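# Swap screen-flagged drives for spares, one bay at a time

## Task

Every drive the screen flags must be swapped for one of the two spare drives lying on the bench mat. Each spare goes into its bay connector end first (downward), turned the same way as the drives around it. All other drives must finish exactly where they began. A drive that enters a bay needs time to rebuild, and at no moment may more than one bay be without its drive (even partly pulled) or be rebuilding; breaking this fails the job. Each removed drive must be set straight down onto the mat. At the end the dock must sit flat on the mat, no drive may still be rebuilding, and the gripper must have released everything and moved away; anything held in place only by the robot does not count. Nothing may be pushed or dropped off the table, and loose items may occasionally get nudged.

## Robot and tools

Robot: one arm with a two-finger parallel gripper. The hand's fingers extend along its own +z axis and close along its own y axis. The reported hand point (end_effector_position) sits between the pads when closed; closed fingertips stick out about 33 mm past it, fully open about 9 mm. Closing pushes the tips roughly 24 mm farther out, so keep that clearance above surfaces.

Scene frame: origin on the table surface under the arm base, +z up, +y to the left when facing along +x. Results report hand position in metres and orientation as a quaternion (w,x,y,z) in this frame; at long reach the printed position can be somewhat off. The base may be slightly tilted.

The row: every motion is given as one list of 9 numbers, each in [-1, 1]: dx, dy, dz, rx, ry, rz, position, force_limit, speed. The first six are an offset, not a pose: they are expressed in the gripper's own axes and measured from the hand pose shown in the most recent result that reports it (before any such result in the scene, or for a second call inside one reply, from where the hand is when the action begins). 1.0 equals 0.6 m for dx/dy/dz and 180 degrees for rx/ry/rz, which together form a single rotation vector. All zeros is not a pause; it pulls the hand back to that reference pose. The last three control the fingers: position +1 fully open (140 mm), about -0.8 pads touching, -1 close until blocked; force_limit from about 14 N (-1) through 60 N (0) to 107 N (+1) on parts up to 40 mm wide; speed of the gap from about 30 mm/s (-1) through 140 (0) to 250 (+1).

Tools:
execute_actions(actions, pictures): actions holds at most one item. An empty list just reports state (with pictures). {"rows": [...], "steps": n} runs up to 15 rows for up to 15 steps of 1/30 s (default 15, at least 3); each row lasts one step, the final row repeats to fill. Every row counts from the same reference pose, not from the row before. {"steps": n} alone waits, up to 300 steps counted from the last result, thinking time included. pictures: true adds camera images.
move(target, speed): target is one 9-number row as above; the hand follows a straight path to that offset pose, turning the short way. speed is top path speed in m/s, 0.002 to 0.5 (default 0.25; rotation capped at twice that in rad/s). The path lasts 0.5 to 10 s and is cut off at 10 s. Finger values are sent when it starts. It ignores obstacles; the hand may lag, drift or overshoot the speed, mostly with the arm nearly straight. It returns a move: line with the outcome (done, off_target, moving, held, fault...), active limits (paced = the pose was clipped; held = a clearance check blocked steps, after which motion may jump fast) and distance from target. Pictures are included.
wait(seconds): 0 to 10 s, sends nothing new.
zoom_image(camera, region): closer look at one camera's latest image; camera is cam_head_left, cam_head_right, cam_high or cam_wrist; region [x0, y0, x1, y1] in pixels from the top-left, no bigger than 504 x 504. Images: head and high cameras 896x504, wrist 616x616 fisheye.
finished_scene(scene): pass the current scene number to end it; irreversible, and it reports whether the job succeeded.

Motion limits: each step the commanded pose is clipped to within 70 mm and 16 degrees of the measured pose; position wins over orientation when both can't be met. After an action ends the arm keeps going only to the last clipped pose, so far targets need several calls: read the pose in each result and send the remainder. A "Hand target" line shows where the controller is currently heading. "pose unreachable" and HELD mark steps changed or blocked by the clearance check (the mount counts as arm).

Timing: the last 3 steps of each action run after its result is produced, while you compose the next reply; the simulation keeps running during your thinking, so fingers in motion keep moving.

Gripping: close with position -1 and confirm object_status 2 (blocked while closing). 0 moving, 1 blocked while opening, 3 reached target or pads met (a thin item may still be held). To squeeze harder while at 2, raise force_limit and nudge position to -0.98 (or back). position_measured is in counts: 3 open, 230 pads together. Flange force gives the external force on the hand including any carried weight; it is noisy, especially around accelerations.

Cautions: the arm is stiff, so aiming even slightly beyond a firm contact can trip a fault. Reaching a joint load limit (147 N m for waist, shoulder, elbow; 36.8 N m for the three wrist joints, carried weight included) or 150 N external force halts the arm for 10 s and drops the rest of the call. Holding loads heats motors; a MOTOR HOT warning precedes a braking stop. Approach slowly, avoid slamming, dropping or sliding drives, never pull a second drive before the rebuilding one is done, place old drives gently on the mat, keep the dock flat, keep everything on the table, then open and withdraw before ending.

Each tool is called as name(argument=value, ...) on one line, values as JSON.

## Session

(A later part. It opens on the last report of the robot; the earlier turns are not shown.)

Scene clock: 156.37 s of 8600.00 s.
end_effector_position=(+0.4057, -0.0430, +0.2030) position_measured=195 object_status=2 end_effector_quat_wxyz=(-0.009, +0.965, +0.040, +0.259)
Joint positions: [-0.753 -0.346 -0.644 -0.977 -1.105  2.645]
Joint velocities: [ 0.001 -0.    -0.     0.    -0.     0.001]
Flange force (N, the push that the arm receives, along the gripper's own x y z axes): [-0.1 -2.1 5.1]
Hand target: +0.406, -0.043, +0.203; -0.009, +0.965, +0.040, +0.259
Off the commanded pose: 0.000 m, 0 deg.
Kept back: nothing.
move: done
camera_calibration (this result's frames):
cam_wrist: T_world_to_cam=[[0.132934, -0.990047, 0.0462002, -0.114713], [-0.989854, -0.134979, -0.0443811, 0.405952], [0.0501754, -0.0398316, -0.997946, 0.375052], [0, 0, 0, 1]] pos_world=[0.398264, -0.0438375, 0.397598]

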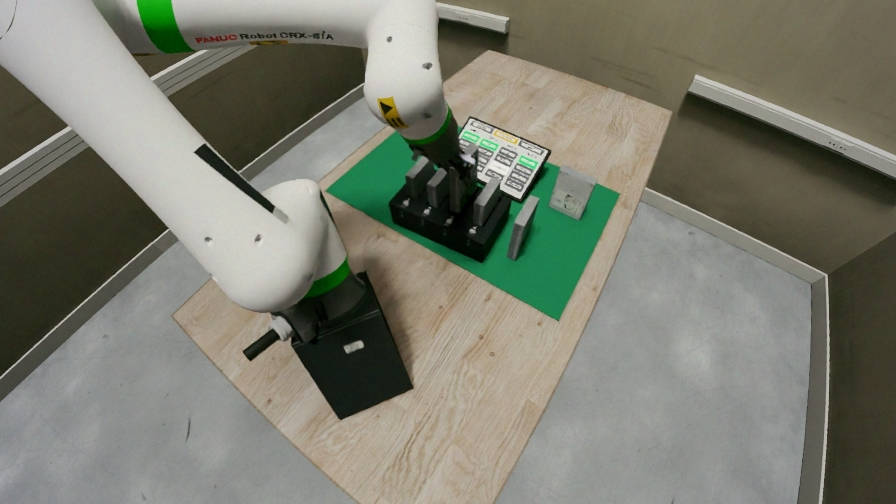

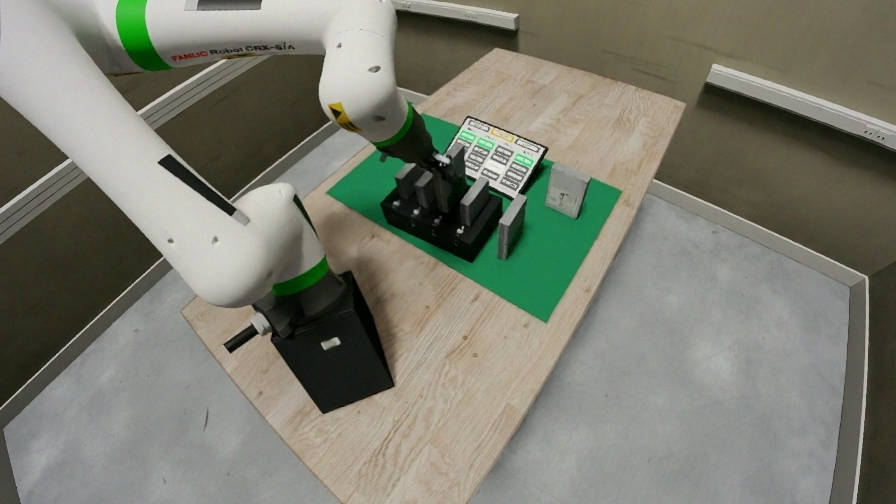

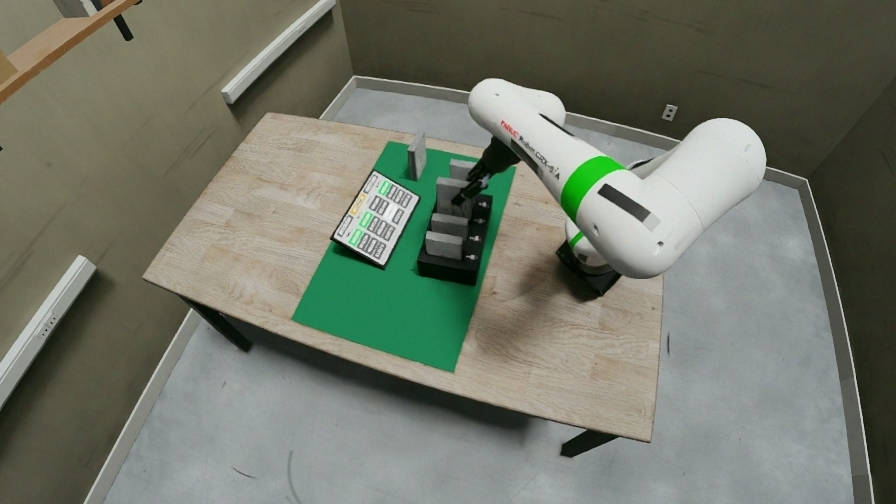

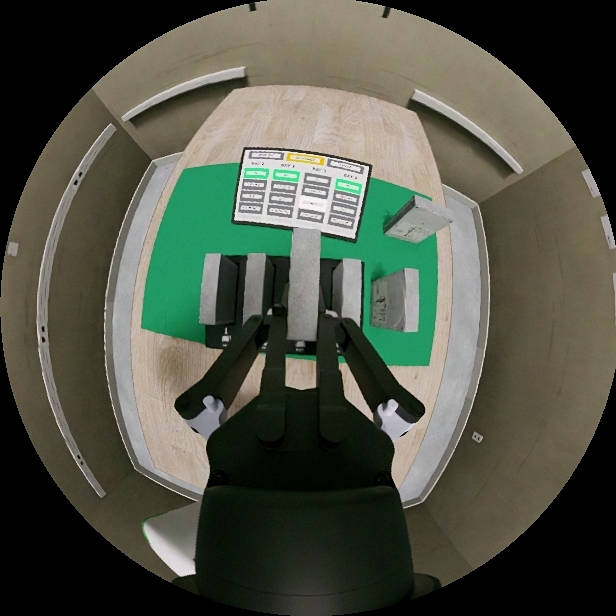

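move(target=[-0.0067,-0.001,0.0115,0,0,0,-1,0.5,0], speed=0.01)

move(target=[-0.0033,0,0.0058,0,0,0,-1,0.5,0], speed=0.006)

zoom_image(camera="cam_head_left", region=[400, 150, 520, 250])

Scene clock: 157.63 s of 8600.00 s.
end_effector_position=(+0.4056, -0.0424, +0.1950) position_measured=195 object_status=2 end_effector_quat_wxyz=(-0.009, +0.965, +0.040, +0.259)
Joint positions: [-0.739 -0.34  -0.656 -0.986 -1.084  2.655]
Joint velocities: [ 0.    -0.001 -0.    -0.     0.     0.001]
Flange force (N, the push that the arm receives, along the gripper's own x y z axes): [-2.2 1.3 2.9]
Hand target: +0.406, -0.042, +0.195; -0.009, +0.965, +0.040, +0.259
Off the commanded pose: 0.000 m, 0 deg.
Kept back: nothing.
move: done
camera_calibration (this result's frames):
cam_wrist: T_world_to_cam=[[0.132897, -0.990053, 0.0461942, -0.113743], [-0.989859, -0.134942, -0.0443755, 0.405568], [0.0501676, -0.0398284, -0.997946, 0.367119], [0, 0, 0, 1]] pos_world=[0.398154, -0.0432616, 0.389616]

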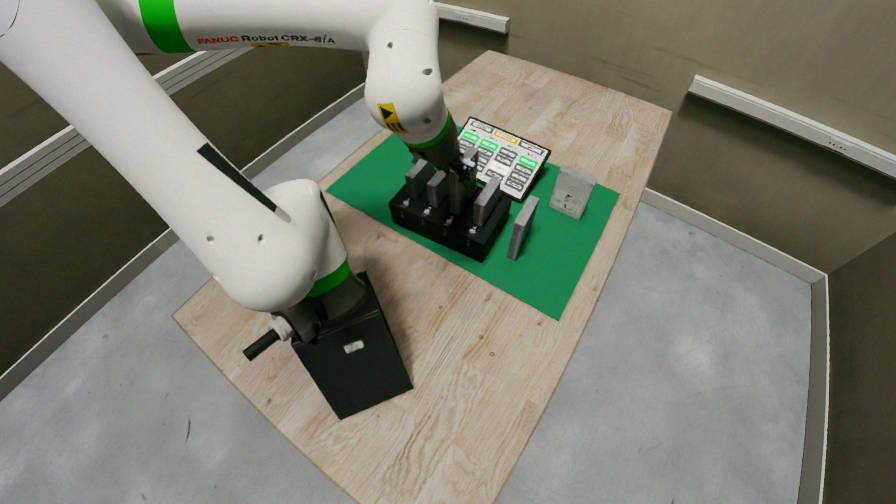

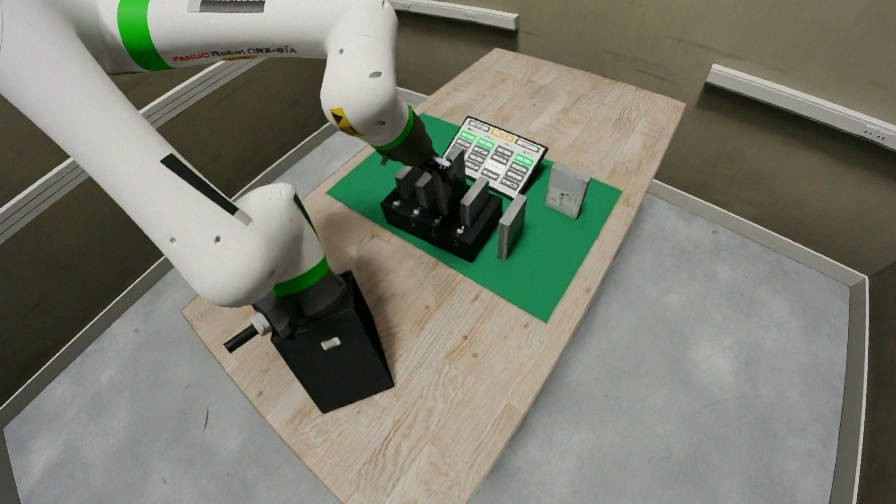

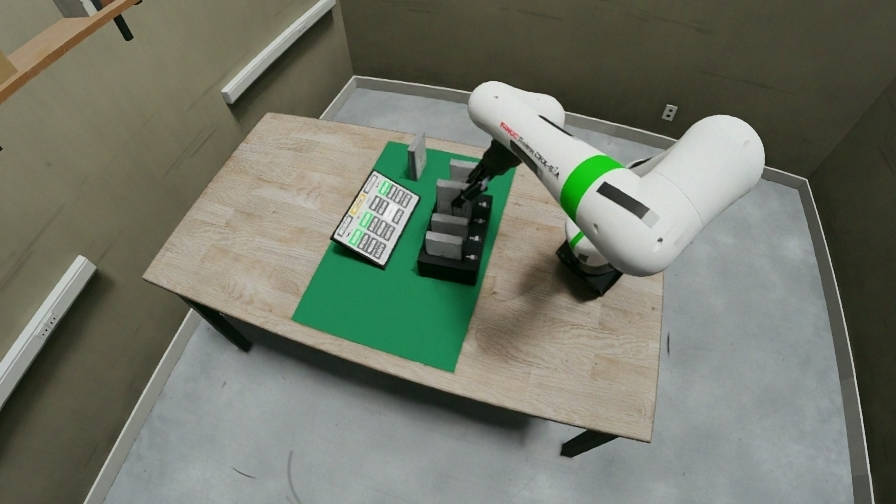

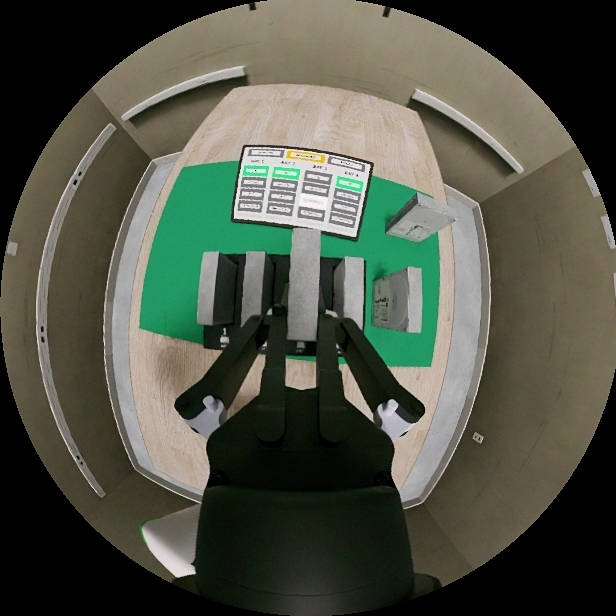

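Scene clock: 158.53 s of 8600.00 s.
end_effector_position=(+0.4056, -0.0424, +0.1910) position_measured=195 object_status=2 end_effector_quat_wxyz=(-0.009, +0.965, +0.040, +0.259)
Joint positions: [-0.733 -0.335 -0.662 -0.991 -1.073  2.661]
Joint velocities: [ 0.    -0.    -0.001 -0.     0.    -0.001]
Flange force (N, the push that the arm receives, along the gripper's own x y z axes): [0.6 0.0 4.4]
Hand target: +0.406, -0.042, +0.191; -0.009, +0.965, +0.040, +0.259
Off the commanded pose: 0.000 m, 0 deg.
Kept back: nothing.
move: done
camera_calibration (this result's frames):
cam_wrist: T_world_to_cam=[[0.132878, -0.990055, 0.0461957, -0.11356], [-0.989862, -0.134922, -0.0443668, 0.405399], [0.0501584, -0.0398321, -0.997947, 0.363127], [0, 0, 0, 1]] pos_world=[0.398165, -0.0432694, 0.385614]

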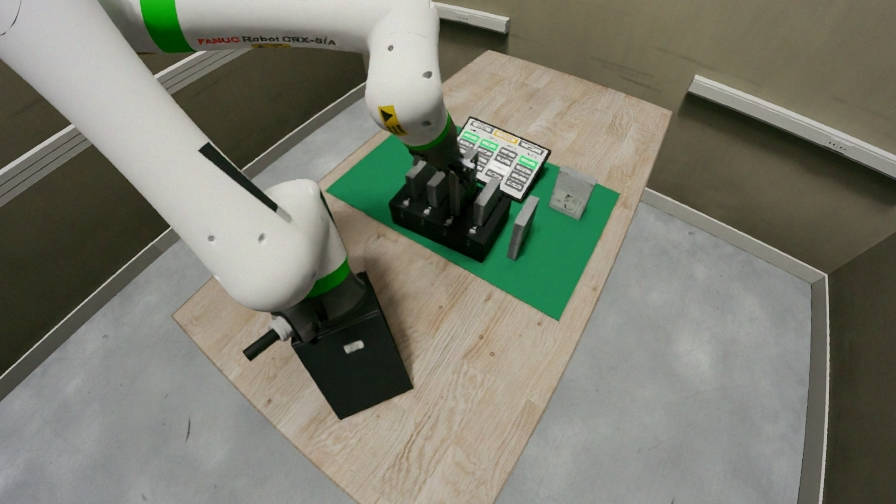

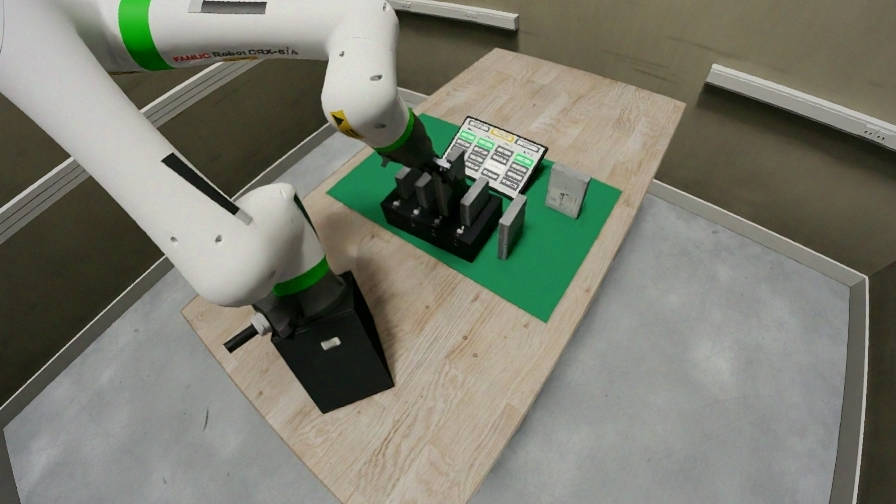

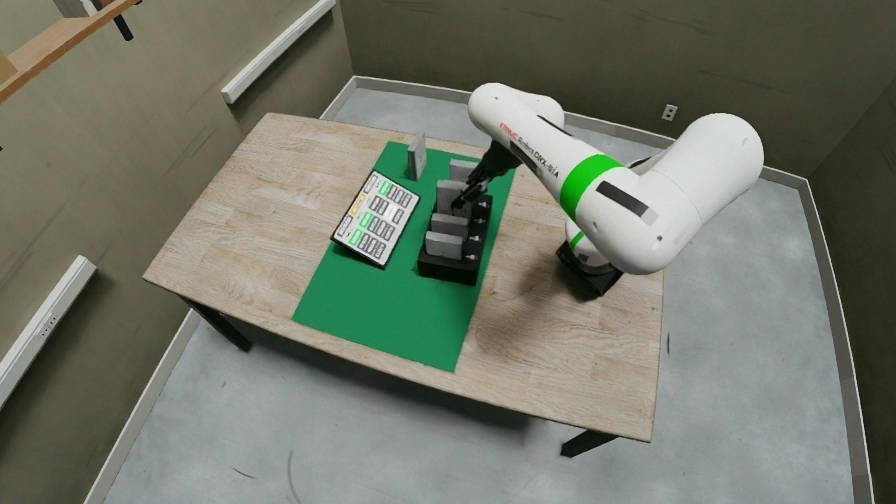

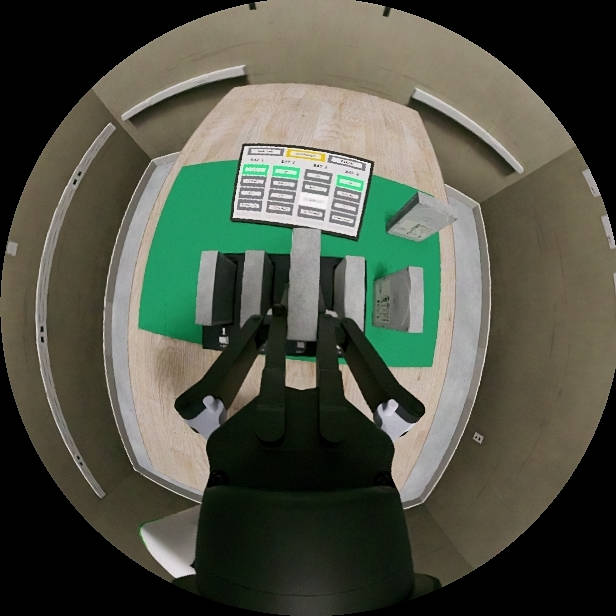

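Region (400, 150, 520, 250) of cam_head_left's 896x504 image, scaled by 4.200, with more detail than that image has.

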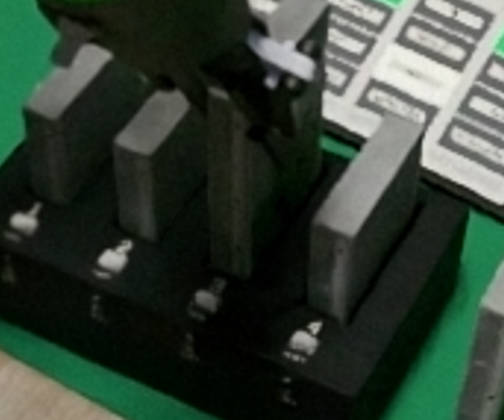

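move(target=[-0.0042,0,0.0072,0,0,0,-1,0.5,0], speed=0.006)

Scene clock: 159.83 s of 8600.00 s.
end_effector_position=(+0.4056, -0.0424, +0.1860) position_measured=195 object_status=2 end_effector_quat_wxyz=(-0.009, +0.965, +0.040, +0.259)
Joint positions: [-0.726 -0.329 -0.668 -0.997 -1.061  2.669]
Joint velocities: [-0.     0.     0.001  0.    -0.     0.001]
Flange force (N, the push that the arm receives, along the gripper's own x y z axes): [-1.2 -1.5 5.3]
Hand target: +0.406, -0.042, +0.186; -0.009, +0.965, +0.040, +0.259
Off the commanded pose: 0.000 m, 0 deg.
Kept back: nothing.
move: done
camera_calibration (this result's frames):
cam_wrist: T_world_to_cam=[[0.132853, -0.990059, 0.0461981, -0.113329], [-0.989866, -0.134897, -0.0443538, 0.405133], [0.0501448, -0.0398375, -0.997947, 0.358144], [0, 0, 0, 1]] pos_world=[0.398124, -0.0432836, 0.380613]

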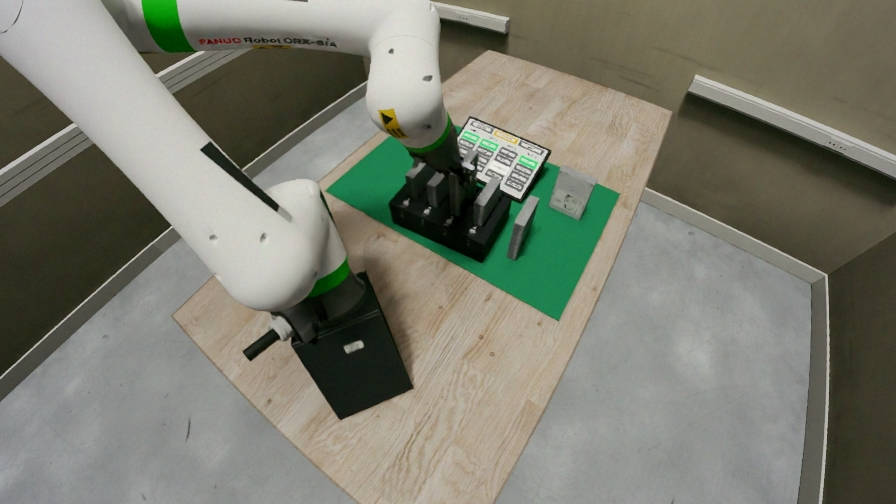

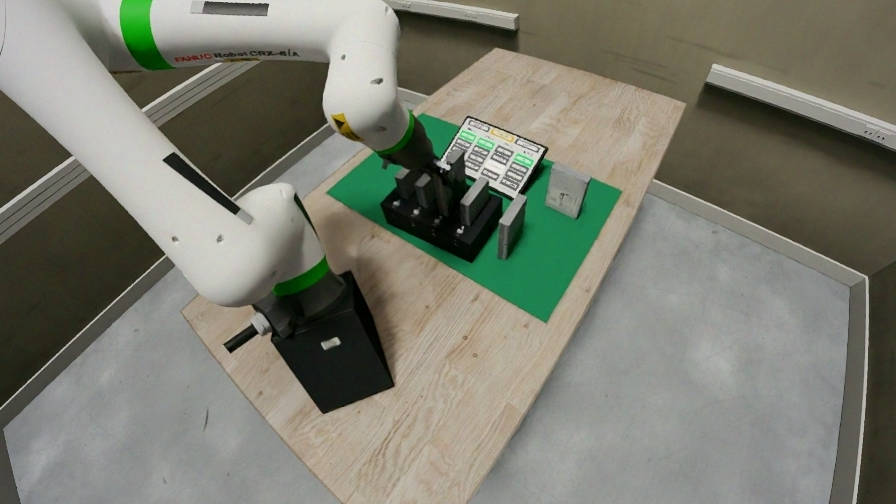

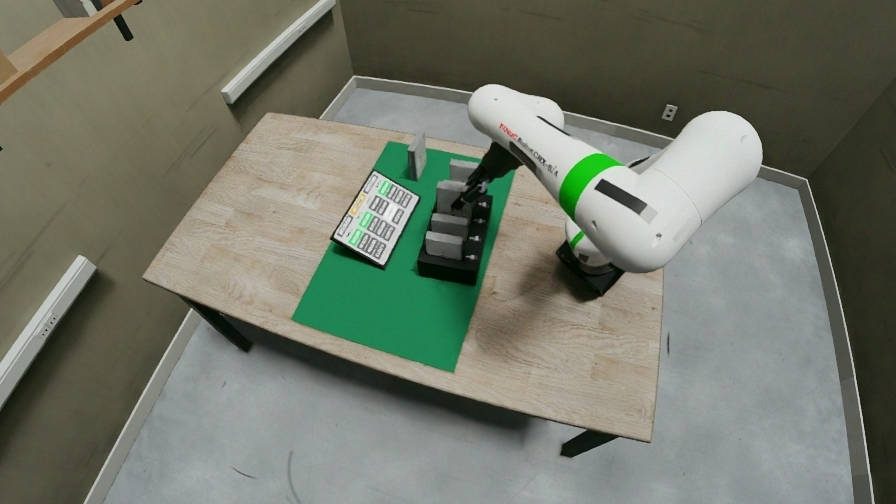

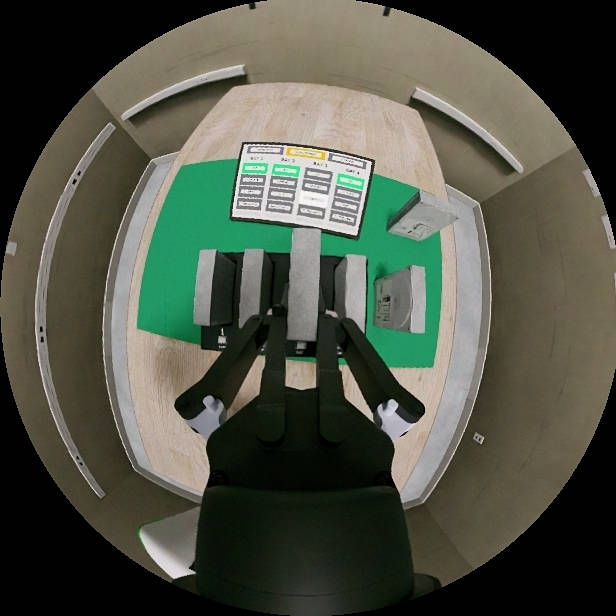

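In. Down to 0.14.

move(target=[-0.0383,0,0.0664,0,0,0,-1,0.5,0], speed=0.02)

zoom_image(camera="cam_head_left", region=[400, 130, 520, 250])

Scene clock: 162.60 s of 8600.00 s.
end_effector_position=(+0.4054, -0.0426, +0.1400) position_measured=195 object_status=2 end_effector_quat_wxyz=(-0.009, +0.965, +0.039, +0.258)
Joint positions: [-0.665 -0.254 -0.72  -1.071 -0.948  2.763]
Joint velocities: [-0.001  0.    -0.001 -0.     0.     0.002]
Flange force (N, the push that the arm receives, along the gripper's own x y z axes): [-0.3 4.5 7.4]
Hand target: +0.405, -0.043, +0.140; -0.009, +0.965, +0.039, +0.258
Off the commanded pose: 0.000 m, 0 deg.
Kept back: nothing.
move: done
camera_calibration (this result's frames):
cam_wrist: T_world_to_cam=[[0.132608, -0.990089, 0.0462511, -0.111219], [-0.98991, -0.134646, -0.0441399, 0.402889], [0.0499299, -0.0399311, -0.997954, 0.312314], [0, 0, 0, 1]] pos_world=[0.397979, -0.0433987, 0.334603]

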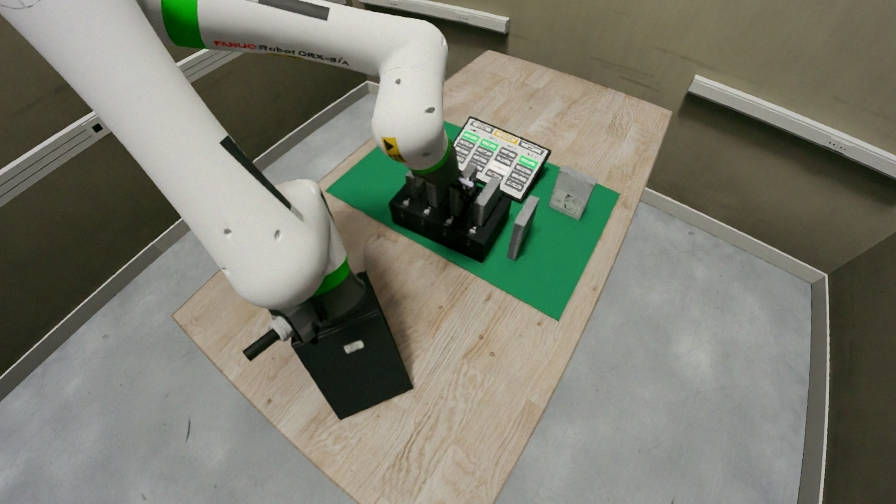

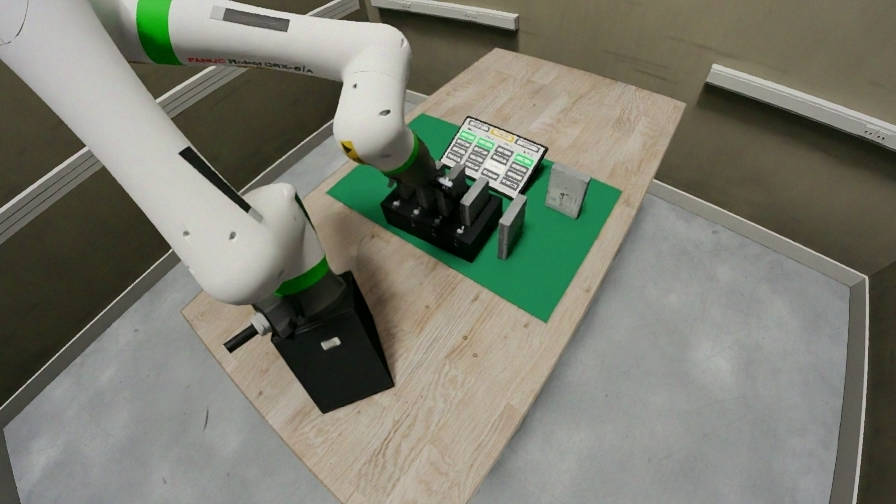

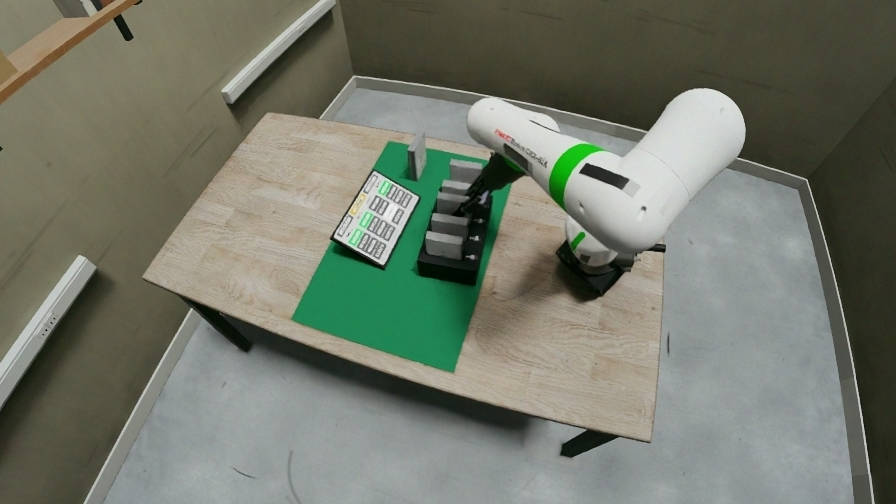

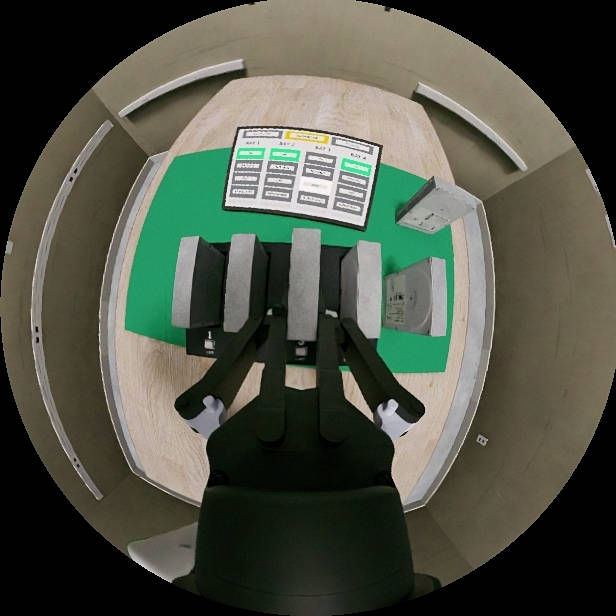

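Region (400, 130, 520, 250) of cam_head_left's 896x504 image, scaled by 4.200, with more detail than that image has.

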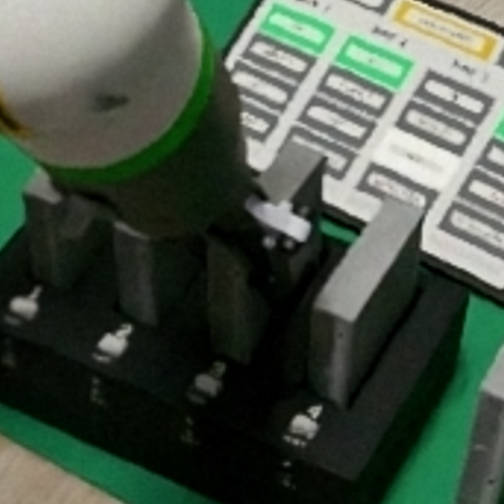

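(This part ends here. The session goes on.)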